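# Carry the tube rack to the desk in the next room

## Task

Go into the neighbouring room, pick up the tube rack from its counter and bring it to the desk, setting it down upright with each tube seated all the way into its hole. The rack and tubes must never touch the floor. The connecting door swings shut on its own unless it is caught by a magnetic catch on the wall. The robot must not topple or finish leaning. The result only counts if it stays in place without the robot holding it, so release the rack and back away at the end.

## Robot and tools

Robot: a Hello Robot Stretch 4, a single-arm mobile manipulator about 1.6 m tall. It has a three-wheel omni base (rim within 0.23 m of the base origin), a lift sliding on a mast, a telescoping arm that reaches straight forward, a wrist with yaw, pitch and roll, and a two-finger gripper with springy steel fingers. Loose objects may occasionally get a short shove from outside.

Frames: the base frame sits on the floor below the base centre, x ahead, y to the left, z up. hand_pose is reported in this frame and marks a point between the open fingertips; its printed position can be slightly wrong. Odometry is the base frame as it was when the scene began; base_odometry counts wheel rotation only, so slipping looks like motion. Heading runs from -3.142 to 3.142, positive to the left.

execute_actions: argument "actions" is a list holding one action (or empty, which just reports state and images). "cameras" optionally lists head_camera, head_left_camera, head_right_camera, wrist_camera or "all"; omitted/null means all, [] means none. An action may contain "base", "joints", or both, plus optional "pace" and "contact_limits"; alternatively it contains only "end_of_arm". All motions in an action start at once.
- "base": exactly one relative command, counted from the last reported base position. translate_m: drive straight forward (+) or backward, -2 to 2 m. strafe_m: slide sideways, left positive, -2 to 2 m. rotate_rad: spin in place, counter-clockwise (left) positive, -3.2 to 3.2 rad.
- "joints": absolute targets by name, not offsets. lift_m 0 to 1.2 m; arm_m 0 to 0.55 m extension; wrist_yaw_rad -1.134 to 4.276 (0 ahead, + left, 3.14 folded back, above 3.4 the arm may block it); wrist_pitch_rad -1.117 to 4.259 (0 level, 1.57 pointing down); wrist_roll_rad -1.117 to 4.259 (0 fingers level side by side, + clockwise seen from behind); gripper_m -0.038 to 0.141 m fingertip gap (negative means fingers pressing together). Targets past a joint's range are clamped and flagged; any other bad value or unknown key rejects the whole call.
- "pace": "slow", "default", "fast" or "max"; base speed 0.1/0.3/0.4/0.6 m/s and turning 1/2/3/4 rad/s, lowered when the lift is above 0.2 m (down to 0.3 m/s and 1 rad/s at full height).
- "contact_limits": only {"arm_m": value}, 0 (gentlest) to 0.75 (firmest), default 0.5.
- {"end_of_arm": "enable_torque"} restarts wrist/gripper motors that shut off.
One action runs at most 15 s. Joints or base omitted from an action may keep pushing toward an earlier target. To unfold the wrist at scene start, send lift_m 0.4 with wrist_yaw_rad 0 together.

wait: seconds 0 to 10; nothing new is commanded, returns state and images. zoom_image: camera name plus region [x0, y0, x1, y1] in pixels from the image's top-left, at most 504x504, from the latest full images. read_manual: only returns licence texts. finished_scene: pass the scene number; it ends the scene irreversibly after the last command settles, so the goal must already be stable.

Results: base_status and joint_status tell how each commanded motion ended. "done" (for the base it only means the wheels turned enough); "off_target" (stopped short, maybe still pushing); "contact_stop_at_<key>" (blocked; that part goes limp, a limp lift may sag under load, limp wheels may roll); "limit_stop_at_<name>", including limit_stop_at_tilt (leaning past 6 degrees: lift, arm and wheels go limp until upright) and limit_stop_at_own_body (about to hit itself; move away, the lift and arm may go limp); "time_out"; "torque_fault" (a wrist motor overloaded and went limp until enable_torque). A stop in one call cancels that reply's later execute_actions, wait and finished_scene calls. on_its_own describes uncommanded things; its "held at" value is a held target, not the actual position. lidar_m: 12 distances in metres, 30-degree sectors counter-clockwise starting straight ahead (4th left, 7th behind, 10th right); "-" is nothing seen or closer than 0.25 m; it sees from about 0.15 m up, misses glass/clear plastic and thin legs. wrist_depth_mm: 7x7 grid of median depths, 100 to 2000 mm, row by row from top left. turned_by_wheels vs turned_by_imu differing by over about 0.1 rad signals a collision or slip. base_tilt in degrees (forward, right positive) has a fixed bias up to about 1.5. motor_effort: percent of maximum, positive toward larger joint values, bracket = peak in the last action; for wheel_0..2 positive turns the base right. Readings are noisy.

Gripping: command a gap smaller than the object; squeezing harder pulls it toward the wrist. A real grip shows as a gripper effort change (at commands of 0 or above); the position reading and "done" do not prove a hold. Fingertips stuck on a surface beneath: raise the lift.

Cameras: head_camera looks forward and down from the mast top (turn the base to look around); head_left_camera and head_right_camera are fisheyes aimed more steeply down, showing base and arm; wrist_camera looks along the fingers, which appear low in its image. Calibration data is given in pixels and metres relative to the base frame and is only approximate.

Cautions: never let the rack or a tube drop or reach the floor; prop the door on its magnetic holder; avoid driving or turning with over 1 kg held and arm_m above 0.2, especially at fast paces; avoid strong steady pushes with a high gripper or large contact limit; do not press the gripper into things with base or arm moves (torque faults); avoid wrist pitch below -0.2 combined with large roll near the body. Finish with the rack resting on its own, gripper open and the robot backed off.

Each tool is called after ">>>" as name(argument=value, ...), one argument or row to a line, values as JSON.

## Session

>>> execute_actions(
  actions=[],
)

Scene clock: 0.00 s.
base_odometry: x=+0.000 y=+0.000 heading=+0.000 (m, m, rad; odometry frame)
turned_by_wheels: +0.000 (rad since the last result)
turned_by_imu: +0.000 (rad since the last result)
base_tilt: forward=-0.2 right=+0.3 (deg)
lidar_m: 2.91 2.40 0.90 0.84 0.89 0.85 0.80 0.85 0.84 0.81 0.84 1.14
base_status: not commanded
joint_positions: lift_m=+0.217 arm_m=-0.001 wrist_yaw_rad=+3.155 wrist_pitch_rad=-0.011 wrist_roll_rad=-0.018 gripper_m=+0.057
joint_status: not commanded
motor_effort: lift_m=+20 arm_m=+0 wrist_yaw_rad=-2 wrist_pitch_rad=-5 wrist_roll_rad=+2 gripper_m=-5 wheel_0=-1 wheel_1=+1 wheel_2=+0 (%)
hand_pose: x=-0.1194 y=+0.0836 z=+0.3984 quat_wxyz=(-0.007, +0.006, -0.009, +1.000) (m; base frame)
wrist_depth_mm: - 133 917 917 917 904 904 / - 114 139 917 917 931 917 / - 121 154 931 931 931 931 / 138 137 931 946 931 931 931 / 222 960 946 946 946 946 931 / 220 960 215 946 931 946 946 / 223 866 946 - 891 820 842
pictures: head_camera, head_left_camera, head_right_camera, wrist_camera
camera_calibration (this result's frames):
wrist_camera: T_world_to_cam=[[0.00585439, 0.999675, -0.0248103, -0.0764862], [0.0457431, -0.0250525, -0.998639, 0.446992], [-0.998936, 0.00471152, -0.0458749, 0.127072], [0, 0, 0, 1]] pos_world=[0.106937, 0.0870609, 0.450315]
Images, in order (width x height): head_camera 420x560, head_left_camera 420x672, head_right_camera 420x672, wrist_camera 616x392.

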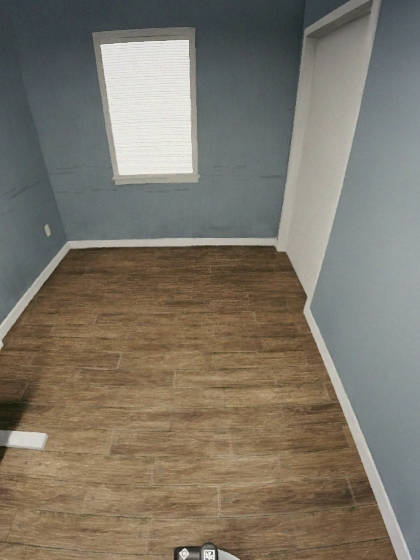

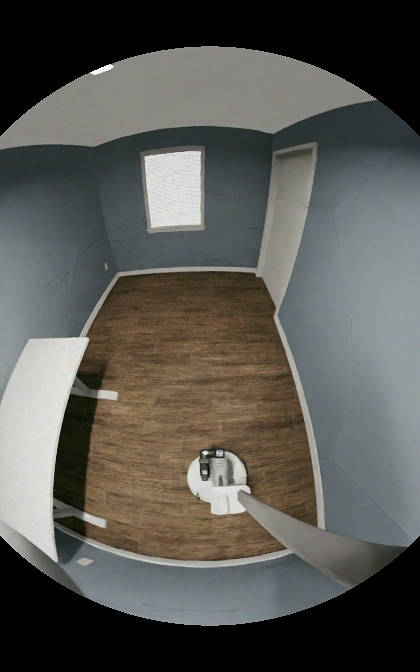

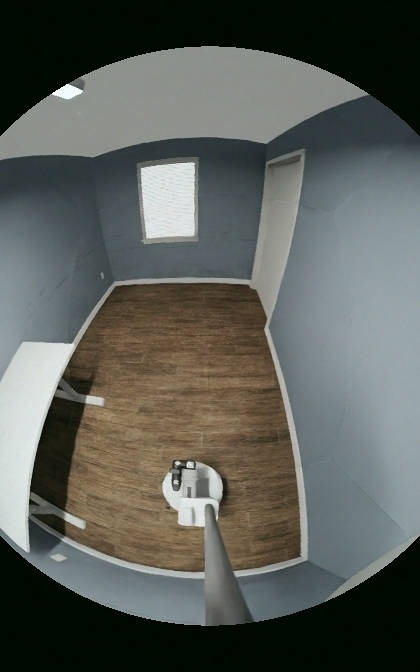

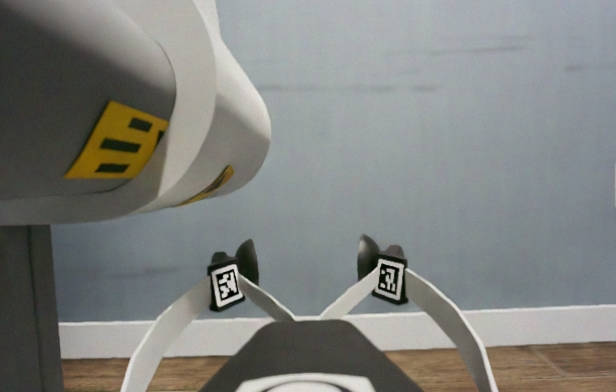

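Same layout.

>>> execute_actions(
  actions=[
    {"base":{"rotate_rad":0.05}},
  ],
  cameras=[],
)

>>> execute_actions(
  actions=[
    {"base":{"translate_m":2.0},"pace":"fast"},
  ],
  cameras=[],
)

>>> execute_actions(
  actions=[
    {"base":{"translate_m":0.28}},
  ],
  cameras=[],
)

>>> execute_actions(
  actions=[
    {"base":{"rotate_rad":-1.57}},
  ],
  cameras=["head_camera"],
)

Scene clock: 5.47 s.
base_odometry: x=+0.000 y=+0.000 heading=+0.050 (m, m, rad; odometry frame)
turned_by_wheels: +0.050 (rad since the last result)
turned_by_imu: +0.050 (rad since the last result)
base_tilt: forward=-0.1 right=+0.1 (deg)
lidar_m: 2.88 2.28 0.88 0.83 0.90 0.84 0.78 0.85 0.84 0.80 0.87 1.25
base_status: done
joint_positions: lift_m=+0.217 arm_m=-0.001 wrist_yaw_rad=+3.155 wrist_pitch_rad=-0.011 wrist_roll_rad=-0.018 gripper_m=+0.057
joint_status: not commanded
motor_effort: lift_m=+20(20) arm_m=+0(0) wrist_yaw_rad=-2(3) wrist_pitch_rad=-6(5) wrist_roll_rad=+2(3) gripper_m=-4(4) wheel_0=-4(3) wheel_1=-1(7) wheel_2=-1(7) (%)
hand_pose: x=-0.1194 y=+0.0836 z=+0.3984 quat_wxyz=(-0.007, +0.006, -0.009, +1.000) (m; base frame)
wrist_depth_mm: - 133 917 917 891 891 878 / - 114 139 931 917 891 891 / - 121 154 917 917 904 891 / 138 137 946 931 917 917 904 / 222 976 946 946 917 917 904 / 220 976 215 931 931 917 917 / 222 866 960 - 891 809 831
pictures: none
No camera images: the call's "cameras" was empty. Leave "cameras" out to get every camera's image.

Scene clock: 11.77 s.
base_odometry: x=+1.998 y=+0.100 heading=+0.050 (m, m, rad; odometry frame)
turned_by_wheels: +0.000 (rad since the last result)
turned_by_imu: -0.006 (rad since the last result)
base_tilt: forward=-0.2 right=+0.2 (deg)
lidar_m: 0.87 0.90 1.38 1.56 1.65 1.43 2.80 1.25 0.92 0.97 1.02 0.94
base_status: done
joint_positions: lift_m=+0.217 arm_m=-0.001 wrist_yaw_rad=+3.155 wrist_pitch_rad=-0.011 wrist_roll_rad=-0.018 gripper_m=+0.057
joint_status: not commanded
motor_effort: lift_m=+20(20) arm_m=+0(0) wrist_yaw_rad=-2(3) wrist_pitch_rad=-7(7) wrist_roll_rad=+2(3) gripper_m=-5(4) wheel_0=+3(12) wheel_1=+2(10) wheel_2=+1(12) (%)
hand_pose: x=-0.1194 y=+0.0836 z=+0.3984 quat_wxyz=(-0.007, +0.006, -0.009, +1.000) (m; base frame)
wrist_depth_mm: - 133 - - - - - / - 114 139 - - - - / - 121 154 - - - - / 138 137 - - - - - / 223 1808 - - 1808 - 1983 / 220 1308 215 1160 1060 1205 1182 / 223 866 946 - 891 809 831
pictures: none
No camera images: the call's "cameras" was empty. Leave "cameras" out to get every camera's image.

Scene clock: 14.17 s.
base_odometry: x=+2.277 y=+0.114 heading=+0.050 (m, m, rad; odometry frame)
turned_by_wheels: +0.000 (rad since the last result)
turned_by_imu: +0.000 (rad since the last result)
base_tilt: forward=-0.1 right=+0.3 (deg)
lidar_m: 0.58 0.65 0.89 1.56 1.65 1.68 3.10 1.26 1.01 0.97 0.90 0.64
base_status: done
joint_positions: lift_m=+0.217 arm_m=-0.001 wrist_yaw_rad=+3.155 wrist_pitch_rad=-0.011 wrist_roll_rad=-0.018 gripper_m=+0.057
joint_status: not commanded
motor_effort: lift_m=+20(20) arm_m=+0(0) wrist_yaw_rad=-2(3) wrist_pitch_rad=-5(4) wrist_roll_rad=+4(3) gripper_m=-4(4) wheel_0=+3(6) wheel_1=+2(8) wheel_2=+0(11) (%)
hand_pose: x=-0.1194 y=+0.0836 z=+0.3984 quat_wxyz=(-0.007, +0.006, -0.009, +1.000) (m; base frame)
wrist_depth_mm: - 133 - - - - - / - 114 139 - - - - / - 121 154 - - - 1921 / 138 137 - - - - - / 222 1808 - - 1863 - 1618 / 220 1336 214 1160 1042 1182 1160 / 223 854 960 - 891 809 831
pictures: none
No camera images: the call's "cameras" was empty. Leave "cameras" out to get every camera's image.

Scene clock: 16.23 s.
base_odometry: x=+2.277 y=+0.114 heading=-1.519 (m, m, rad; odometry frame)
turned_by_wheels: -1.569 (rad since the last result)
turned_by_imu: -1.551 (rad since the last result)
base_tilt: forward=-0.2 right=+0.2 (deg)
lidar_m: 0.97 0.91 0.66 0.58 0.64 0.92 1.56 1.65 1.71 3.09 1.25 1.03
base_status: done
joint_positions: lift_m=+0.217 arm_m=-0.001 wrist_yaw_rad=+3.155 wrist_pitch_rad=-0.011 wrist_roll_rad=-0.018 gripper_m=+0.057
joint_status: not commanded
motor_effort: lift_m=+20(20) arm_m=+0(0) wrist_yaw_rad=-2(2) wrist_pitch_rad=-6(6) wrist_roll_rad=+3(3) gripper_m=-3(4) wheel_0=+3(7) wheel_1=+1(7) wheel_2=+3(8) (%)
hand_pose: x=-0.1194 y=+0.0836 z=+0.3984 quat_wxyz=(-0.007, +0.006, -0.009, +1.000) (m; base frame)
wrist_depth_mm: - 132 1661 1661 1661 1308 842 / - 114 139 1708 1661 1336 878 / - 121 154 1708 1708 1366 878 / 138 136 1708 1708 1661 1366 878 / 222 1808 1756 1756 1708 1366 891 / 220 1308 215 1160 1060 1118 891 / 224 866 960 - 891 820 798
pictures: head_camera
Images, in order (width x height): head_camera 420x560.

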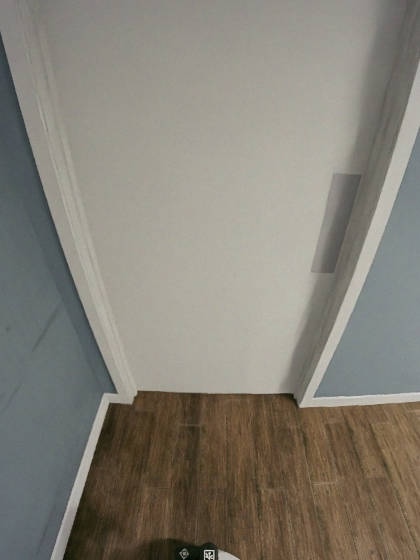

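>>> execute_actions(
  actions=[
    {"base":{"strafe_m":-0.07}},
  ],
  cameras=[],
)

>>> execute_actions(
  actions=[
    {"base":{"translate_m":0.6}},
  ],
  cameras=[],
)

>>> execute_actions(
  actions=[
    {"base":{"translate_m":0.7},"pace":"slow"},
  ],
  cameras=[],
)

>>> execute_actions(
  actions=[
    {"base":{"translate_m":0.4},"pace":"slow"},
  ],
  cameras=[],
)

>>> execute_actions(
  actions=[
    {"base":{"strafe_m":0.3},"pace":"slow"},
  ],
  cameras=[],
)

Scene clock: 22.40 s.
base_odometry: x=+2.207 y=+0.110 heading=-1.519 (m, m, rad; odometry frame)
turned_by_wheels: +0.000 (rad since the last result)
turned_by_imu: +0.002 (rad since the last result)
base_tilt: forward=-0.1 right=+0.2 (deg)
lidar_m: 0.96 0.99 0.73 0.66 0.71 1.05 1.57 1.64 1.64 3.01 1.24 1.00
base_status: done
joint_positions: lift_m=+0.217 arm_m=-0.001 wrist_yaw_rad=+3.155 wrist_pitch_rad=-0.011 wrist_roll_rad=-0.018 gripper_m=+0.057
joint_status: not commanded
motor_effort: lift_m=+20(20) arm_m=+0(0) wrist_yaw_rad=-3(2) wrist_pitch_rad=-6(5) wrist_roll_rad=+5(3) gripper_m=-4(3) wheel_0=+3(11) wheel_1=+0(9) wheel_2=+1(3) (%)
hand_pose: x=-0.1194 y=+0.0836 z=+0.3984 quat_wxyz=(-0.007, +0.006, -0.009, +1.000) (m; base frame)
wrist_depth_mm: - 133 1661 1661 1618 1499 946 / - 114 139 1708 1661 1499 976 / - 121 153 1708 1661 1499 1008 / 138 137 1756 1708 1708 1537 1008 / 222 1808 1708 1708 1661 1537 1025 / 220 1336 215 1182 1060 1205 991 / 223 866 960 - 891 809 831
pictures: none
No camera images: the call's "cameras" was empty. Leave "cameras" out to get every camera's image.

Scene clock: 25.87 s.
base_odometry: x=+2.239 y=-0.489 heading=-1.518 (m, m, rad; odometry frame)
turned_by_wheels: +0.001 (rad since the last result)
turned_by_imu: -0.001 (rad since the last result)
base_tilt: forward=-0.1 right=+0.2 (deg)
lidar_m: 0.37 0.38 0.56 0.67 0.72 0.96 2.16 2.05 2.12 1.15 0.54 0.38
base_status: done
joint_positions: lift_m=+0.217 arm_m=-0.001 wrist_yaw_rad=+3.155 wrist_pitch_rad=-0.011 wrist_roll_rad=-0.018 gripper_m=+0.057
joint_status: not commanded
motor_effort: lift_m=+20(20) arm_m=+0(0) wrist_yaw_rad=-3(2) wrist_pitch_rad=-7(4) wrist_roll_rad=+3(3) gripper_m=-4(2) wheel_0=+4(5) wheel_1=+3(5) wheel_2=+1(10) (%)
hand_pose: x=-0.1194 y=+0.0836 z=+0.3984 quat_wxyz=(-0.007, +0.006, -0.009, +1.000) (m; base frame)
wrist_depth_mm: - 133 - - - 1397 904 / - 114 139 - - 1430 946 / - 121 154 - - 1464 946 / 138 137 - - - 1464 960 / 222 - - - 1863 1499 976 / 220 1336 214 1160 1060 1205 976 / 223 866 960 - 891 820 831
pictures: none
No camera images: the call's "cameras" was empty. Leave "cameras" out to get every camera's image.

Scene clock: 31.00 s.
base_odometry: x=+2.257 y=-0.711 heading=-1.605 (m, m, rad; odometry frame)
turned_by_wheels: -0.087 (rad since the last result)
turned_by_imu: +0.011 (rad since the last result)
base_tilt: forward=-0.2 right=+0.3 (deg)
lidar_m: - 0.25 0.31 0.57 0.68 0.95 2.37 2.21 2.45 0.50 0.26 0.25
base_status: translate_m contact_stop (by the wheels' count: +0.223 of +0.700)
joint_positions: lift_m=+0.217 arm_m=-0.001 wrist_yaw_rad=+3.155 wrist_pitch_rad=-0.012 wrist_roll_rad=-0.018 gripper_m=+0.057
joint_status: not commanded
on_its_own: the wheels are slack since a contact_stop
motor_effort: lift_m=+20(20) arm_m=+0(0) wrist_yaw_rad=-2(2) wrist_pitch_rad=-6(8) wrist_roll_rad=+2(3) gripper_m=-3(3) wheel_0=-1(29) wheel_1=+0(21) wheel_2=+0(36) (%)
hand_pose: x=-0.1194 y=+0.0836 z=+0.3984 quat_wxyz=(-0.007, +0.006, -0.009, +1.000) (m; base frame)
wrist_depth_mm: - 132 - - - 1336 854 / - 114 139 - - 1336 891 / - 121 154 - - 1397 904 / 138 137 - - - 1430 904 / 221 - - - 1808 1430 917 / 220 1336 214 1160 1042 1138 917 / 223 854 946 - 891 809 820
pictures: none
No camera images: the call's "cameras" was empty. Leave "cameras" out to get every camera's image.

not run: a stop came earlier in this reply.

not run: a stop came earlier in this reply.

Probably hit the right jamb.

>>> execute_actions(
  actions=[
    {"base":{"strafe_m":0.06},"pace":"slow"},
  ],
  cameras=[],
)

>>> execute_actions(
  actions=[
    {"base":{"translate_m":0.5},"pace":"slow"},
  ],
  cameras=["head_left_camera"],
)

>>> execute_actions(
  actions=[
    {"base":{"translate_m":0.4},"pace":"slow"},
  ],
  cameras=[],
)

>>> execute_actions(
  actions=[
    {"base":{"strafe_m":0.35},"pace":"slow"},
  ],
  cameras=["head_left_camera"],
)

Scene clock: 37.33 s.
base_odometry: x=+2.317 y=-0.713 heading=-1.605 (m, m, rad; odometry frame)
turned_by_wheels: +0.000 (rad since the last result)
turned_by_imu: +0.002 (rad since the last result)
base_tilt: forward=-0.1 right=+0.2 (deg)
lidar_m: - 0.25 0.27 0.57 0.62 0.88 2.35 2.20 2.46 0.56 0.27 0.25
base_status: done
joint_positions: lift_m=+0.217 arm_m=-0.001 wrist_yaw_rad=+3.155 wrist_pitch_rad=-0.012 wrist_roll_rad=-0.018 gripper_m=+0.057
joint_status: not commanded
motor_effort: lift_m=+20(20) arm_m=+0(0) wrist_yaw_rad=-2(2) wrist_pitch_rad=-3(4) wrist_roll_rad=+4(2) gripper_m=-3(2) wheel_0=-6(7) wheel_1=+4(4) wheel_2=+0(0) (%)
hand_pose: x=-0.1194 y=+0.0836 z=+0.3984 quat_wxyz=(-0.007, +0.006, -0.009, +1.000) (m; base frame)
wrist_depth_mm: - 133 - - - 1182 788 / - 115 139 - - 1255 798 / - 121 154 - - 1255 809 / 138 136 - - - 1255 820 / 222 - - - 1808 1281 820 / 220 1336 215 1160 1060 1078 820 / 223 866 960 - 891 809 778
pictures: none
No camera images: the call's "cameras" was empty. Leave "cameras" out to get every camera's image.

Scene clock: 38.60 s.
base_odometry: x=+2.318 y=-0.729 heading=-1.625 (m, m, rad; odometry frame)
turned_by_wheels: -0.020 (rad since the last result)
turned_by_imu: +0.017 (rad since the last result)
base_tilt: forward=-0.1 right=+0.2 (deg)
lidar_m: - 0.25 0.28 0.57 0.59 0.87 2.37 2.28 2.46 0.59 0.26 0.25
base_status: translate_m contact_stop (by the wheels' count: +0.015 of +0.500)
joint_positions: lift_m=+0.217 arm_m=-0.001 wrist_yaw_rad=+3.155 wrist_pitch_rad=-0.012 wrist_roll_rad=-0.018 gripper_m=+0.057
joint_status: not commanded
on_its_own: the wheels are slack since a contact_stop
motor_effort: lift_m=+20(20) arm_m=+0(0) wrist_yaw_rad=-3(2) wrist_pitch_rad=-6(6) wrist_roll_rad=+4(2) gripper_m=-4(1) wheel_0=+0(27) wheel_1=+0(27) wheel_2=+0(35) (%)
hand_pose: x=-0.1194 y=+0.0836 z=+0.3984 quat_wxyz=(-0.007, +0.006, -0.009, +1.000) (m; base frame)
wrist_depth_mm: - 133 - - - 1205 778 / - 114 139 - - 1229 788 / - 121 154 - - 1255 809 / 138 137 - - - 1255 798 / 223 - - - 1808 1281 820 / 220 1336 215 1182 1060 1098 809 / 223 866 960 - 904 820 778
pictures: head_left_camera
Images, in order (width x height): head_left_camera 420x672.

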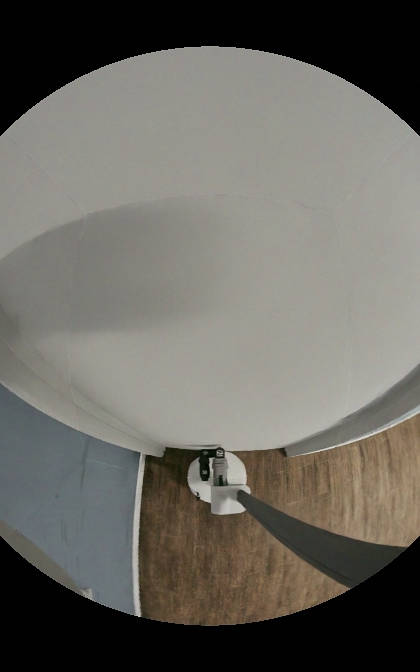

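not run: a stop came earlier in this reply.

not run: a stop came earlier in this reply.

>>> execute_actions(
  actions=[
    {"base":{"strafe_m":-0.17},"pace":"slow"},
  ],
  cameras=[],
)

>>> execute_actions(
  actions=[
    {"base":{"translate_m":0.5},"pace":"slow"},
  ],
  cameras=["head_left_camera"],
)

>>> execute_actions(
  actions=[
    {"base":{"translate_m":0.4},"pace":"slow"},
  ],
  cameras=[],
)

>>> execute_actions(
  actions=[
    {"base":{"strafe_m":0.4},"pace":"slow"},
  ],
  cameras=["head_left_camera"],
)

Scene clock: 47.53 s.
base_odometry: x=+2.149 y=-0.719 heading=-1.624 (m, m, rad; odometry frame)
turned_by_wheels: +0.001 (rad since the last result)
turned_by_imu: +0.047 (rad since the last result)
base_tilt: forward=-0.2 right=+0.2 (deg)
lidar_m: - 0.25 0.31 0.70 0.78 1.16 2.35 2.13 2.55 0.44 0.26 0.25
base_status: done
joint_positions: lift_m=+0.217 arm_m=-0.001 wrist_yaw_rad=+3.155 wrist_pitch_rad=-0.012 wrist_roll_rad=-0.018 gripper_m=+0.057
joint_status: not commanded
motor_effort: lift_m=+20(20) arm_m=+0(0) wrist_yaw_rad=-2(2) wrist_pitch_rad=-6(5) wrist_roll_rad=+3(3) gripper_m=-4(2) wheel_0=+24(31) wheel_1=+4(9) wheel_2=-16(17) (%)
hand_pose: x=-0.1194 y=+0.0836 z=+0.3984 quat_wxyz=(-0.007, +0.006, -0.009, +1.000) (m; base frame)
wrist_depth_mm: - 133 - - - 1808 1060 / - 115 139 - - 1808 1118 / - 121 154 - - 1921 1138 / 138 137 - - - 1863 1160 / 222 - - - 1863 1708 1160 / 220 1336 215 1160 1060 1182 1098 / 223 866 960 - 891 809 831
pictures: none
No camera images: the call's "cameras" was empty. Leave "cameras" out to get every camera's image.

Scene clock: 55.00 s.
base_odometry: x=+2.191 y=-0.809 heading=-1.762 (m, m, rad; odometry frame)
turned_by_wheels: -0.138 (rad since the last result)
turned_by_imu: +0.083 (rad since the last result)
base_tilt: forward=-0.3 right=+0.1 (deg)
lidar_m: - 0.25 0.34 0.60 0.68 1.08 2.35 2.23 2.89 0.47 0.25 0.25
base_status: translate_m contact_stop (by the wheels' count: +0.085 of +0.500)
joint_positions: lift_m=+0.217 arm_m=-0.001 wrist_yaw_rad=+3.155 wrist_pitch_rad=-0.012 wrist_roll_rad=-0.018 gripper_m=+0.057
joint_status: not commanded
on_its_own: the wheels are slack since a contact_stop
motor_effort: lift_m=+20(20) arm_m=+0(0) wrist_yaw_rad=-2(1) wrist_pitch_rad=-6(4) wrist_roll_rad=+3(4) gripper_m=-3(4) wheel_0=+0(36) wheel_1=+0(21) wheel_2=+0(34) (%)
hand_pose: x=-0.1194 y=+0.0836 z=+0.3984 quat_wxyz=(-0.007, +0.006, -0.009, +1.000) (m; base frame)
wrist_depth_mm: - 132 - - - 1921 1025 / - 114 139 - - - 1060 / - 121 154 - - - 1098 / 137 137 - - - - 1098 / 222 - - - 1863 1756 1118 / 220 1308 215 1160 1042 1205 1060 / 223 866 960 - 891 809 831
pictures: head_left_camera
Images, in order (width x height): head_left_camera 420x672.

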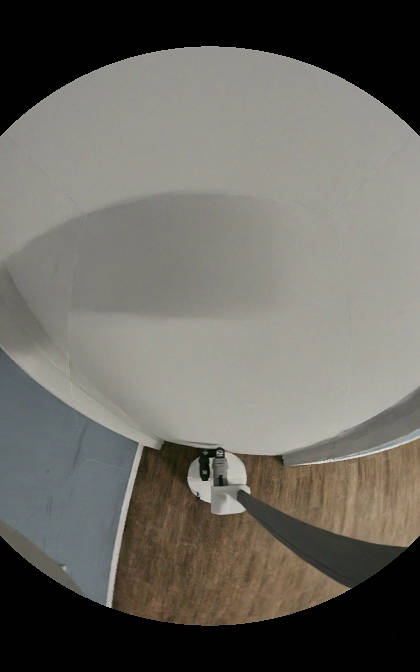

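not run: a stop came earlier in this reply.

not run: a stop came earlier in this reply.

>>> execute_actions(
  actions=[
    {"base":{"translate_m":-0.2}},
  ],
  cameras=[],
)

>>> execute_actions(
  actions=[
    {"base":{"rotate_rad":-0.15}},
  ],
  cameras=[],
)

>>> execute_actions(
  actions=[
    {"base":{"strafe_m":-0.15},"joints":{"lift_m":0.3}},
  ],
  cameras=["head_camera"],
)

>>> execute_actions(
  actions=[
    {"joints":{"arm_m":0.55},"pace":"slow","contact_limits":{"arm_m":0.6}},
  ],
  cameras=["head_camera"],
)

Scene clock: 64.13 s.
base_odometry: x=+2.229 y=-0.613 heading=-1.763 (m, m, rad; odometry frame)
turned_by_wheels: -0.001 (rad since the last result)
turned_by_imu: +0.002 (rad since the last result)
base_tilt: forward=-0.3 right=+0.2 (deg)
lidar_m: 0.38 0.42 0.59 0.62 0.75 1.13 2.16 2.06 2.51 0.77 0.46 0.37
base_status: done
joint_positions: lift_m=+0.217 arm_m=-0.001 wrist_yaw_rad=+3.155 wrist_pitch_rad=-0.012 wrist_roll_rad=-0.018 gripper_m=+0.057
joint_status: not commanded
motor_effort: lift_m=+20(20) arm_m=+0(0) wrist_yaw_rad=-2(1) wrist_pitch_rad=-6(5) wrist_roll_rad=+3(3) gripper_m=-3(3) wheel_0=-5(6) wheel_1=-3(6) wheel_2=+1(10) (%)
hand_pose: x=-0.1194 y=+0.0836 z=+0.3984 quat_wxyz=(-0.007, +0.006, -0.009, +1.000) (m; base frame)
wrist_depth_mm: - 133 - - - - 1118 / - 114 139 - - - 1138 / - 121 154 - - - 1182 / 138 137 - - - - 1182 / 222 - - - 1863 1808 1182 / 220 1336 215 1182 1042 1182 1098 / 223 866 960 - 891 809 831
pictures: none
No camera images: the call's "cameras" was empty. Leave "cameras" out to get every camera's image.

Scene clock: 64.97 s.
base_odometry: x=+2.229 y=-0.613 heading=-1.912 (m, m, rad; odometry frame)
turned_by_wheels: -0.149 (rad since the last result)
turned_by_imu: -0.147 (rad since the last result)
base_tilt: forward=-0.1 right=+0.1 (deg)
lidar_m: 0.37 0.37 0.56 0.64 0.68 0.93 2.17 2.03 2.11 1.14 0.56 0.38
base_status: done
joint_positions: lift_m=+0.217 arm_m=-0.001 wrist_yaw_rad=+3.155 wrist_pitch_rad=-0.012 wrist_roll_rad=-0.018 gripper_m=+0.057
joint_status: not commanded
motor_effort: lift_m=+20(20) arm_m=+0(0) wrist_yaw_rad=-1(2) wrist_pitch_rad=-6(5) wrist_roll_rad=+4(3) gripper_m=-4(5) wheel_0=+3(8) wheel_1=+2(9) wheel_2=+3(7) (%)
hand_pose: x=-0.1194 y=+0.0836 z=+0.3984 quat_wxyz=(-0.007, +0.006, -0.009, +1.000) (m; base frame)
wrist_depth_mm: - 133 - - - 1336 854 / - 114 139 - - 1308 891 / - 121 154 - - 1366 904 / 138 137 - - - 1397 917 / 222 - - - 1863 1397 904 / 220 1336 215 1160 1042 1138 917 / 223 854 960 - 891 820 820
pictures: none
No camera images: the call's "cameras" was empty. Leave "cameras" out to get every camera's image.

Scene clock: 66.70 s.
base_odometry: x=+2.088 y=-0.563 heading=-1.912 (m, m, rad; odometry frame)
turned_by_wheels: +0.000 (rad since the last result)
turned_by_imu: +0.001 (rad since the last result)
base_tilt: forward=-0.3 right=+0.2 (deg)
lidar_m: 0.36 0.38 0.55 0.78 0.83 1.14 2.17 1.92 2.14 1.15 0.44 0.38
base_status: done
joint_positions: lift_m=+0.300 arm_m=-0.001 wrist_yaw_rad=+3.155 wrist_pitch_rad=-0.012 wrist_roll_rad=-0.018 gripper_m=+0.057
joint_status: all done
motor_effort: lift_m=+23(20) arm_m=+0(0) wrist_yaw_rad=-2(2) wrist_pitch_rad=-5(5) wrist_roll_rad=+3(1) gripper_m=-3(2) wheel_0=+2(12) wheel_1=-2(7) wheel_2=+0(2) (%)
hand_pose: x=-0.1194 y=+0.0836 z=+0.4813 quat_wxyz=(-0.007, +0.006, -0.009, +1.000) (m; base frame)
wrist_depth_mm: - 133 - - - 1661 1098 / - 114 139 - - 1708 1098 / - 121 154 - - 1756 1138 / 138 137 - - - 1756 1160 / 222 - - - - 1808 1160 / 220 1576 215 1397 1255 1430 1138 / 222 1025 1138 - 1060 960 976
pictures: head_camera
Images, in order (width x height): head_camera 420x560.

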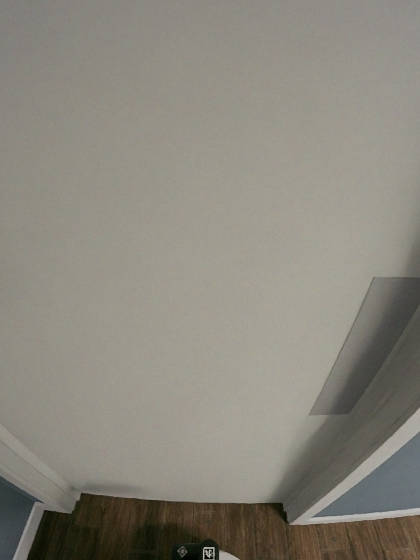

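Scene clock: 69.87 s.
base_odometry: x=+2.088 y=-0.563 heading=-1.912 (m, m, rad; odometry frame)
turned_by_wheels: +0.000 (rad since the last result)
turned_by_imu: +0.013 (rad since the last result)
base_tilt: forward=-0.2 right=+0.1 (deg)
lidar_m: 0.35 0.41 0.58 0.79 0.84 1.18 2.17 1.98 2.13 1.07 0.46 0.38
base_status: not commanded
joint_positions: lift_m=+0.300 arm_m=+0.206 wrist_yaw_rad=+3.155 wrist_pitch_rad=-0.012 wrist_roll_rad=-0.018 gripper_m=+0.057
joint_status: arm_m contact_stop (moved +0.207 of +0.551)
on_its_own: arm_m is slack since a contact_stop (your +0.550 is given up)
motor_effort: lift_m=+21(23) arm_m=+0(26) wrist_yaw_rad=-2(0) wrist_pitch_rad=-8(7) wrist_roll_rad=+4(3) gripper_m=-3(2) wheel_0=+0(7) wheel_1=+1(8) wheel_2=-1(12) (%)
contact_limits: arm_m 0.6
hand_pose: x=+0.0876 y=+0.0836 z=+0.4815 quat_wxyz=(-0.007, +0.006, -0.009, +1.000) (m; base frame)
wrist_depth_mm: - 117 - - - 1661 1098 / - 117 224 - - 1708 1078 / 105 119 187 - - 1756 1138 / 121 188 - - - 1756 1138 / - 415 - - - 1808 1138 / 1618 387 215 1366 1255 1397 1160 / 1118 399 1078 - 1060 976 991
pictures: head_camera
Images, in order (width x height): head_camera 420x560.

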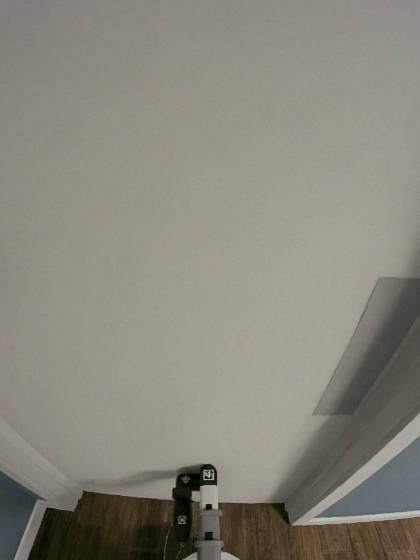

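>>> execute_actions(
  actions=[
    {"base":{"strafe_m":-0.22},"joints":{"arm_m":0.12}},
  ],
  cameras=[],
)

>>> execute_actions(
  actions=[
    {"joints":{"arm_m":0.55},"contact_limits":{"arm_m":0.75}},
  ],
  cameras=["head_camera"],
)

Scene clock: 74.90 s.
base_odometry: x=+1.880 y=-0.489 heading=-1.912 (m, m, rad; odometry frame)
turned_by_wheels: +0.000 (rad since the last result)
turned_by_imu: +0.003 (rad since the last result)
base_tilt: forward=-0.2 right=+0.2 (deg)
lidar_m: 0.35 0.40 0.55 1.00 1.08 1.51 2.17 1.82 2.14 1.05 0.43 0.29
base_status: done
joint_positions: lift_m=+0.300 arm_m=+0.121 wrist_yaw_rad=+3.155 wrist_pitch_rad=-0.012 wrist_roll_rad=-0.018 gripper_m=+0.057
joint_status: all done
motor_effort: lift_m=+21(21) arm_m=-7(6) wrist_yaw_rad=-3(1) wrist_pitch_rad=-5(5) wrist_roll_rad=+4(3) gripper_m=-3(5) wheel_0=+4(14) wheel_1=+0(8) wheel_2=+0(0) (%)
hand_pose: x=+0.0025 y=+0.0836 z=+0.4815 quat_wxyz=(-0.007, +0.006, -0.009, +1.000) (m; base frame)
wrist_depth_mm: - 121 322 - - - 1464 / - 121 254 - - - 1430 / - 123 208 - - - 1499 / 125 142 370 - - - 1499 / - 332 - - - - 1499 / 1576 306 215 1397 1255 1430 1336 / 1060 297 1138 - 1060 960 991
pictures: none
No camera images: the call's "cameras" was empty. Leave "cameras" out to get every camera's image.

Scene clock: 76.70 s.
base_odometry: x=+1.880 y=-0.489 heading=-1.912 (m, m, rad; odometry frame)
turned_by_wheels: +0.000 (rad since the last result)
turned_by_imu: +0.015 (rad since the last result)
base_tilt: forward=-0.1 right=+0.1 (deg)
lidar_m: 0.34 0.40 0.60 1.00 1.07 1.53 2.16 1.78 2.16 1.00 0.39 0.30
base_status: not commanded
joint_positions: lift_m=+0.300 arm_m=+0.199 wrist_yaw_rad=+3.155 wrist_pitch_rad=-0.012 wrist_roll_rad=-0.018 gripper_m=+0.057
joint_status: arm_m contact_stop (moved +0.077 of +0.429)
on_its_own: arm_m is slack since a contact_stop (your +0.550 is given up)
motor_effort: lift_m=+21(21) arm_m=+0(29) wrist_yaw_rad=-2(1) wrist_pitch_rad=-5(9) wrist_roll_rad=+3(3) gripper_m=-3(2) wheel_0=+6(6) wheel_1=+5(8) wheel_2=-7(12) (%)
contact_limits: arm_m 0.75
hand_pose: x=+0.0799 y=+0.0836 z=+0.4815 quat_wxyz=(-0.007, +0.006, -0.009, +1.000) (m; base frame)
wrist_depth_mm: - 132 - - - - 1464 / - 120 216 - - - 1430 / 105 133 200 - - - 1499 / - 202 - - - - 1537 / - 415 - - - - 1537 / 1618 379 215 1366 1255 1430 1366 / 1098 399 1138 - 1060 960 976
pictures: head_camera
Images, in order (width x height): head_camera 420x560.

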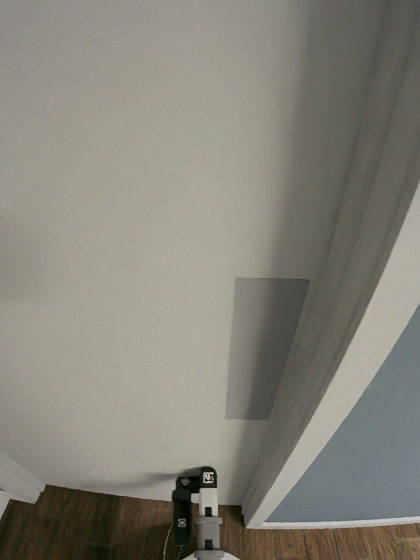

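>>> execute_actions(
  actions=[
    {"base":{"translate_m":-1.2},"joints":{"arm_m":0}},
  ],
)

Scene clock: 84.73 s.
base_odometry: x=+2.282 y=+0.642 heading=-1.912 (m, m, rad; odometry frame)
turned_by_wheels: +0.000 (rad since the last result)
turned_by_imu: +0.008 (rad since the last result)
base_tilt: forward=-0.1 right=+0.2 (deg)
lidar_m: 1.47 1.46 1.06 1.03 1.17 0.98 0.98 1.03 1.05 1.22 2.02 1.52
base_status: done
joint_positions: lift_m=+0.300 arm_m=+0.001 wrist_yaw_rad=+3.155 wrist_pitch_rad=-0.012 wrist_roll_rad=-0.018 gripper_m=+0.057
joint_status: all done
motor_effort: lift_m=+21(21) arm_m=-6(8) wrist_yaw_rad=-3(2) wrist_pitch_rad=-7(4) wrist_roll_rad=+4(2) gripper_m=-4(3) wheel_0=-2(11) wheel_1=-1(8) wheel_2=+1(10) (%)
hand_pose: x=-0.1175 y=+0.0835 z=+0.4815 quat_wxyz=(-0.007, +0.006, -0.009, +1.000) (m; base frame)
wrist_depth_mm: - 134 1118 1098 1078 1042 1025 / - 114 139 1118 1078 1060 1060 / - 121 154 1118 1098 1078 1042 / 139 139 1138 1118 1098 1078 1060 / 222 1182 1138 1138 1078 1078 1042 / 220 1182 215 1118 1098 1078 1060 / 224 1025 1160 - 1060 960 991
pictures: head_camera, head_left_camera, head_right_camera, wrist_camera
camera_calibration (this result's frames):
wrist_camera: T_world_to_cam=[[0.00581517, 0.999676, -0.0247852, -0.074442], [0.0456013, -0.025025, -0.998646, 0.529863], [-0.998943, 0.00467706, -0.0457321, 0.132668], [0, 0, 0, 1]] pos_world=[0.108798, 0.0870572, 0.533368]
Images, in order (width x height): head_camera 420x560, head_left_camera 420x672, head_right_camera 420x672, wrist_camera 616x392.

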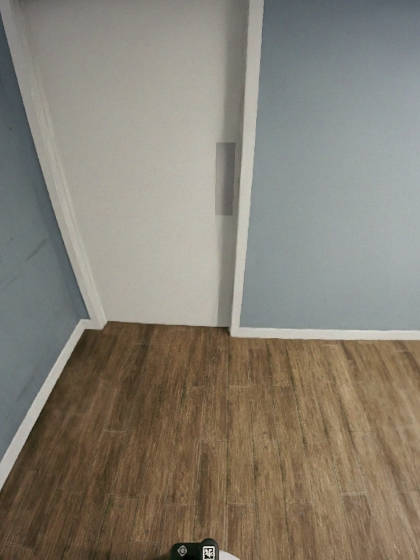

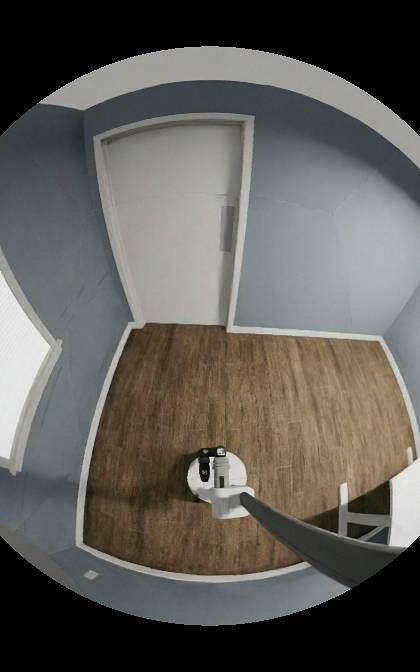

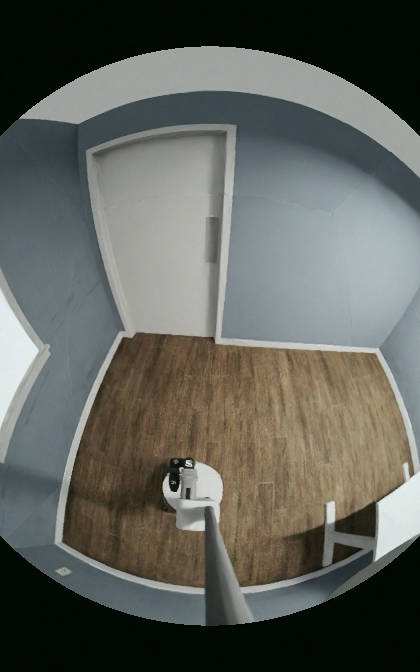

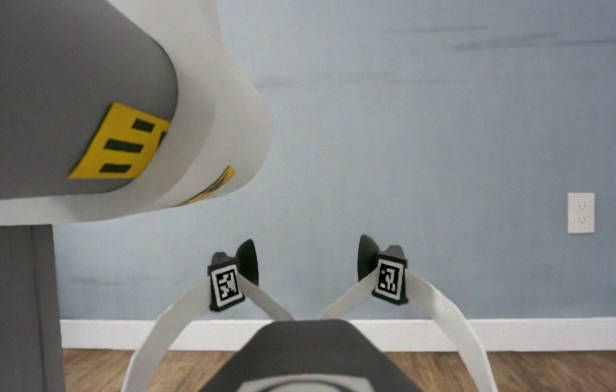

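>>> execute_actions(
  actions=[
    {"base":{"translate_m":0.95},"joints":{"arm_m":0.3}},
  ],
  cameras=[],
)

>>> execute_actions(
  actions=[
    {"base":{"translate_m":0.3},"joints":{"arm_m":0.55},"contact_limits":{"arm_m":0.75}},
  ],
  cameras=["head_camera"],
)

Scene clock: 93.37 s.
base_odometry: x=+1.965 y=-0.253 heading=-1.912 (m, m, rad; odometry frame)
turned_by_wheels: +0.000 (rad since the last result)
turned_by_imu: -0.001 (rad since the last result)
base_tilt: forward=-0.1 right=+0.3 (deg)
lidar_m: 0.59 0.65 0.97 1.02 1.03 1.53 1.92 1.62 1.82 1.80 0.73 0.54
base_status: done
joint_positions: lift_m=+0.300 arm_m=+0.299 wrist_yaw_rad=+3.155 wrist_pitch_rad=-0.011 wrist_roll_rad=-0.018 gripper_m=+0.057
joint_status: all done
motor_effort: lift_m=+21(21) arm_m=+7(8) wrist_yaw_rad=-2(3) wrist_pitch_rad=-7(3) wrist_roll_rad=+3(3) gripper_m=-3(3) wheel_0=+2(11) wheel_1=+2(4) wheel_2=+1(9) (%)
hand_pose: x=+0.1801 y=+0.0836 z=+0.4814 quat_wxyz=(-0.007, +0.006, -0.009, +1.000) (m; base frame)
wrist_depth_mm: - 459 - - - - 1464 / - 136 480 - - - 1464 / - 138 202 - - - 1537 / - - 508 - - - 1537 / - - 492 - - - 1537 / 1576 1537 214 1366 1255 1430 1366 / 1118 960 508 - 1060 960 991
pictures: none
No camera images: the call's "cameras" was empty. Leave "cameras" out to get every camera's image.

Scene clock: 96.20 s.
base_odometry: x=+1.865 y=-0.536 heading=-1.910 (m, m, rad; odometry frame)
turned_by_wheels: +0.001 (rad since the last result)
turned_by_imu: +0.033 (rad since the last result)
base_tilt: forward=-0.1 right=+0.2 (deg)
lidar_m: 0.32 0.35 0.56 0.98 1.07 1.57 2.21 1.86 2.34 0.79 0.34 0.28
base_status: done
joint_positions: lift_m=+0.300 arm_m=+0.159 wrist_yaw_rad=+3.155 wrist_pitch_rad=-0.011 wrist_roll_rad=-0.018 gripper_m=+0.057
joint_status: arm_m contact_stop (moved -0.139 of +0.251)
on_its_own: arm_m is slack since a contact_stop (your +0.550 is given up)
motor_effort: lift_m=+20(23) arm_m=+0(36) wrist_yaw_rad=-2(5) wrist_pitch_rad=-5(8) wrist_roll_rad=+3(4) gripper_m=-5(4) wheel_0=+14(17) wheel_1=+8(18) wheel_2=-6(29) (%)
contact_limits: arm_m 0.75
hand_pose: x=+0.0408 y=+0.0836 z=+0.4815 quat_wxyz=(-0.007, +0.006, -0.009, +1.000) (m; base frame)
wrist_depth_mm: - 105 - - - - 1537 / - 106 178 - - - 1499 / 105 110 180 - - - 1537 / 109 165 373 - - - 1618 / - 351 - - - - 1618 / 1618 336 214 1366 1255 1430 1366 / 1098 336 1138 - 1078 976 991
pictures: head_camera
Images, in order (width x height): head_camera 420x560.

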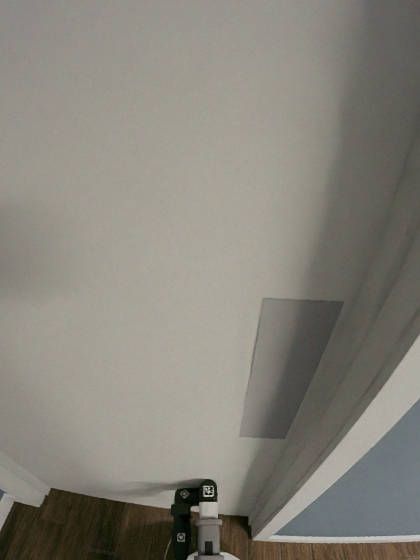

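>>> execute_actions(
  actions=[
    {"base":{"translate_m":-0.3},"joints":{"arm_m":0,"lift_m":0.2}},
  ],
  cameras=[],
)

>>> execute_actions(
  actions=[
    {"base":{"rotate_rad":-0.07}},
  ],
  cameras=[],
)

>>> execute_actions(
  actions=[
    {"base":{"strafe_m":0.16}},
  ],
  cameras=[],
)

>>> execute_actions(
  actions=[
    {"base":{"translate_m":1.2}},
  ],
  cameras=["head_left_camera"],
)

Scene clock: 103.87 s.
base_odometry: x=+1.965 y=-0.253 heading=-1.911 (m, m, rad; odometry frame)
turned_by_wheels: +0.000 (rad since the last result)
turned_by_imu: +0.003 (rad since the last result)
base_tilt: forward=-0.1 right=+0.2 (deg)
lidar_m: 0.60 0.66 0.97 1.00 1.04 1.57 1.92 1.59 1.86 1.68 0.75 0.54
base_status: done
joint_positions: lift_m=+0.200 arm_m=+0.001 wrist_yaw_rad=+3.155 wrist_pitch_rad=-0.011 wrist_roll_rad=-0.018 gripper_m=+0.057
joint_status: all done
motor_effort: lift_m=+18(18) arm_m=-6(8) wrist_yaw_rad=-2(2) wrist_pitch_rad=-6(7) wrist_roll_rad=+3(3) gripper_m=-4(2) wheel_0=-4(10) wheel_1=-3(5) wheel_2=+1(11) (%)
hand_pose: x=-0.1175 y=+0.0836 z=+0.3817 quat_wxyz=(-0.007, +0.006, -0.009, +1.000) (m; base frame)
wrist_depth_mm: - 134 - - 1983 1921 1576 / - 114 139 - 1983 1921 1576 / - 121 154 - 1983 1921 1618 / 139 138 - - - 1983 1661 / 222 - - - 1756 1921 1618 / 220 1308 215 1118 1025 1160 1118 / 223 831 917 - 854 778 798
pictures: none
No camera images: the call's "cameras" was empty. Leave "cameras" out to get every camera's image.

Scene clock: 104.53 s.
base_odometry: x=+1.965 y=-0.253 heading=-1.980 (m, m, rad; odometry frame)
turned_by_wheels: -0.069 (rad since the last result)
turned_by_imu: -0.068 (rad since the last result)
base_tilt: forward=-0.3 right=+0.2 (deg)
lidar_m: 0.59 0.66 0.94 1.00 1.04 1.47 1.92 1.59 1.72 2.03 0.82 0.55
base_status: done
joint_positions: lift_m=+0.200 arm_m=+0.001 wrist_yaw_rad=+3.155 wrist_pitch_rad=-0.011 wrist_roll_rad=-0.018 gripper_m=+0.057
joint_status: not commanded
motor_effort: lift_m=+18(18) arm_m=-7(6) wrist_yaw_rad=-3(2) wrist_pitch_rad=-7(7) wrist_roll_rad=+4(3) gripper_m=-3(3) wheel_0=+3(8) wheel_1=+2(3) wheel_2=+3(8) (%)
hand_pose: x=-0.1175 y=+0.0836 z=+0.3817 quat_wxyz=(-0.007, +0.006, -0.009, +1.000) (m; base frame)
wrist_depth_mm: - 135 - - 1983 1983 1430 / - 114 139 - - - 1464 / - 121 154 - - - 1430 / 139 138 - - - - 1464 / 221 - - - 1756 1921 1464 / 220 1308 215 1118 1008 1160 1138 / 223 831 917 - 866 778 798
pictures: none
No camera images: the call's "cameras" was empty. Leave "cameras" out to get every camera's image.

Scene clock: 106.30 s.
base_odometry: x=+2.111 y=-0.317 heading=-1.980 (m, m, rad; odometry frame)
turned_by_wheels: +0.000 (rad since the last result)
turned_by_imu: +0.000 (rad since the last result)
base_tilt: forward=-0.1 right=+0.2 (deg)
lidar_m: 0.62 0.68 0.88 0.85 0.88 1.19 1.90 1.71 1.71 2.04 0.77 0.60
base_status: done
joint_positions: lift_m=+0.200 arm_m=+0.001 wrist_yaw_rad=+3.155 wrist_pitch_rad=-0.011 wrist_roll_rad=-0.018 gripper_m=+0.057
joint_status: not commanded
motor_effort: lift_m=+18(18) arm_m=-6(6) wrist_yaw_rad=-2(3) wrist_pitch_rad=-6(7) wrist_roll_rad=+4(3) gripper_m=-2(4) wheel_0=-3(11) wheel_1=+2(15) wheel_2=+0(1) (%)
hand_pose: x=-0.1175 y=+0.0836 z=+0.3817 quat_wxyz=(-0.007, +0.006, -0.009, +1.000) (m; base frame)
wrist_depth_mm: - 135 - - 1983 1756 1182 / - 114 139 - - 1863 1182 / - 121 154 - - 1921 1205 / 140 138 - - - 1921 1229 / 221 - - - 1808 1708 1229 / 220 1281 215 1118 1008 1160 1098 / 224 831 931 - 866 778 809
pictures: none
No camera images: the call's "cameras" was empty. Leave "cameras" out to get every camera's image.

Scene clock: 111.80 s.
base_odometry: x=+1.636 y=-1.418 heading=-1.979 (m, m, rad; odometry frame)
turned_by_wheels: +0.002 (rad since the last result)
turned_by_imu: +0.464 (rad since the last result)
base_tilt: forward=-0.1 right=+0.2 (deg)
lidar_m: 0.25 - 0.26 0.25 0.45 1.76 3.04 0.70 1.11 2.67 1.85 0.42
base_status: done
joint_positions: lift_m=+0.200 arm_m=-0.001 wrist_yaw_rad=+3.155 wrist_pitch_rad=-0.012 wrist_roll_rad=-0.018 gripper_m=+0.057
joint_status: not commanded
motor_effort: lift_m=+20(21) arm_m=+4(7) wrist_yaw_rad=-4(77) wrist_pitch_rad=-7(7) wrist_roll_rad=+3(4) gripper_m=-3(5) wheel_0=+13(32) wheel_1=+17(30) wheel_2=-8(29) (%)
hand_pose: x=-0.1195 y=+0.0834 z=+0.3815 quat_wxyz=(-0.007, +0.006, -0.009, +1.000) (m; base frame)
wrist_depth_mm: - 132 - - - - - / - 114 139 - - - - / - 121 153 - - - - / 138 137 - - - - - / 222 1756 - - 1756 1983 1863 / 220 820 216 1118 1008 1160 1138 / 223 788 931 - 866 778 809
pictures: head_left_camera
Images, in order (width x height): head_left_camera 420x672.

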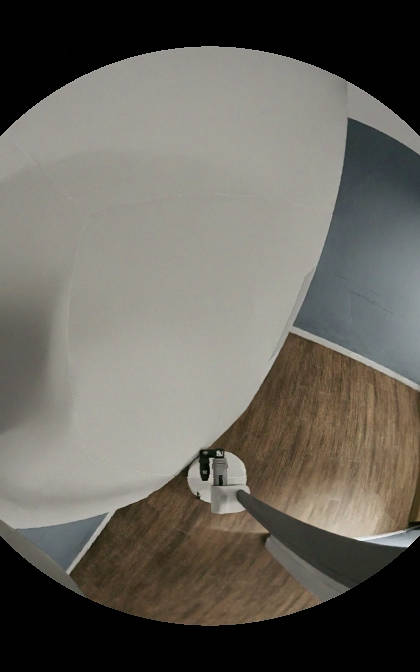

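Opened. Continue.

>>> execute_actions(
  actions=[
    {"base":{"rotate_rad":-0.46},"pace":"slow"},
  ],
  cameras=[],
)

>>> execute_actions(
  actions=[
    {"base":{"translate_m":0.3},"pace":"slow"},
  ],
  cameras=[],
)

>>> execute_actions(
  actions=[
    {"base":{"strafe_m":0.4},"pace":"slow"},
  ],
  cameras=["head_left_camera"],
)

Scene clock: 119.30 s.
base_odometry: x=+1.636 y=-1.417 heading=-2.437 (m, m, rad; odometry frame)
turned_by_wheels: -0.458 (rad since the last result)
turned_by_imu: -0.451 (rad since the last result)
base_tilt: forward=-0.1 right=+0.4 (deg)
lidar_m: 0.36 0.25 - 0.25 0.25 0.51 2.59 2.75 0.70 1.45 2.45 1.80
base_status: done
joint_positions: lift_m=+0.200 arm_m=-0.001 wrist_yaw_rad=+3.155 wrist_pitch_rad=-0.012 wrist_roll_rad=-0.018 gripper_m=+0.057
joint_status: not commanded
motor_effort: lift_m=+20(20) arm_m=+4(5) wrist_yaw_rad=-4(4) wrist_pitch_rad=-6(3) wrist_roll_rad=+3(2) gripper_m=-4(3) wheel_0=+1(16) wheel_1=+20(24) wheel_2=-2(6) (%)
hand_pose: x=-0.1195 y=+0.0834 z=+0.3815 quat_wxyz=(-0.007, +0.006, -0.009, +1.000) (m; base frame)
wrist_depth_mm: - 132 - - - 1025 349 / - 114 139 - - 1025 353 / - 121 153 - - 1025 338 / 137 137 - - - 1060 342 / 222 - - - 1576 1078 343 / 220 1281 215 1118 1025 976 345 / 223 831 917 - 866 788 370
pictures: none
No camera images: the call's "cameras" was empty. Leave "cameras" out to get every camera's image.

Scene clock: 123.57 s.
base_odometry: x=+1.408 y=-1.612 heading=-2.437 (m, m, rad; odometry frame)
turned_by_wheels: +0.001 (rad since the last result)
turned_by_imu: +0.001 (rad since the last result)
base_tilt: forward=-0.2 right=+0.1 (deg)
lidar_m: 1.44 0.25 0.25 - 0.25 0.38 2.52 0.91 0.91 2.61 2.04 1.52
base_status: done
joint_positions: lift_m=+0.200 arm_m=-0.001 wrist_yaw_rad=+3.155 wrist_pitch_rad=-0.012 wrist_roll_rad=-0.018 gripper_m=+0.057
joint_status: not commanded
motor_effort: lift_m=+20(20) arm_m=+4(4) wrist_yaw_rad=-3(4) wrist_pitch_rad=-7(6) wrist_roll_rad=+4(4) gripper_m=-4(5) wheel_0=+0(4) wheel_1=+12(27) wheel_2=-5(15) (%)
hand_pose: x=-0.1195 y=+0.0834 z=+0.3815 quat_wxyz=(-0.007, +0.006, -0.009, +1.000) (m; base frame)
wrist_depth_mm: - 133 - - - 407 233 / - 114 139 - - 415 236 / - 121 153 - - 424 238 / 138 137 - - - 430 241 / 222 - - - 1576 436 244 / 220 1281 214 1118 1008 387 245 / 223 820 931 - 854 389 246
pictures: none
No camera images: the call's "cameras" was empty. Leave "cameras" out to get every camera's image.

Scene clock: 126.47 s.
base_odometry: x=+1.539 y=-1.763 heading=-2.426 (m, m, rad; odometry frame)
turned_by_wheels: +0.010 (rad since the last result)
turned_by_imu: -0.014 (rad since the last result)
base_tilt: forward=-0.1 right=+0.3 (deg)
lidar_m: 1.37 0.29 0.25 - 0.25 0.25 3.32 3.11 1.02 2.57 2.06 1.52
base_status: strafe_m contact_stop (by the wheels' count: +0.200 of +0.400)
joint_positions: lift_m=+0.200 arm_m=-0.001 wrist_yaw_rad=+3.155 wrist_pitch_rad=-0.011 wrist_roll_rad=-0.018 gripper_m=+0.057
joint_status: not commanded
on_its_own: the wheels are slack since a contact_stop
motor_effort: lift_m=+20(20) arm_m=+4(4) wrist_yaw_rad=-3(1) wrist_pitch_rad=-7(6) wrist_roll_rad=+3(4) gripper_m=-4(3) wheel_0=+0(28) wheel_1=+0(38) wheel_2=+0(2) (%)
hand_pose: x=-0.1194 y=+0.0836 z=+0.3815 quat_wxyz=(-0.007, +0.006, -0.009, +1.000) (m; base frame)
wrist_depth_mm: - 133 - - 442 238 178 / - 114 139 - 455 242 180 / - 122 154 - 466 245 182 / 138 137 - - 477 248 184 / 222 - - - 349 251 185 / 220 1281 214 1118 353 236 187 / 223 831 917 - 399 237 188
pictures: head_left_camera
Images, in order (width x height): head_left_camera 420x672.

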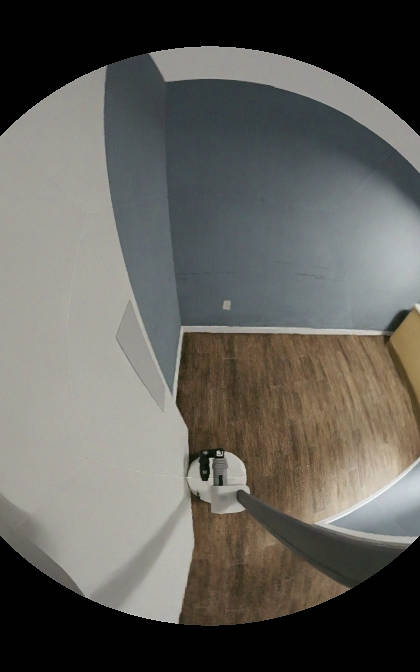

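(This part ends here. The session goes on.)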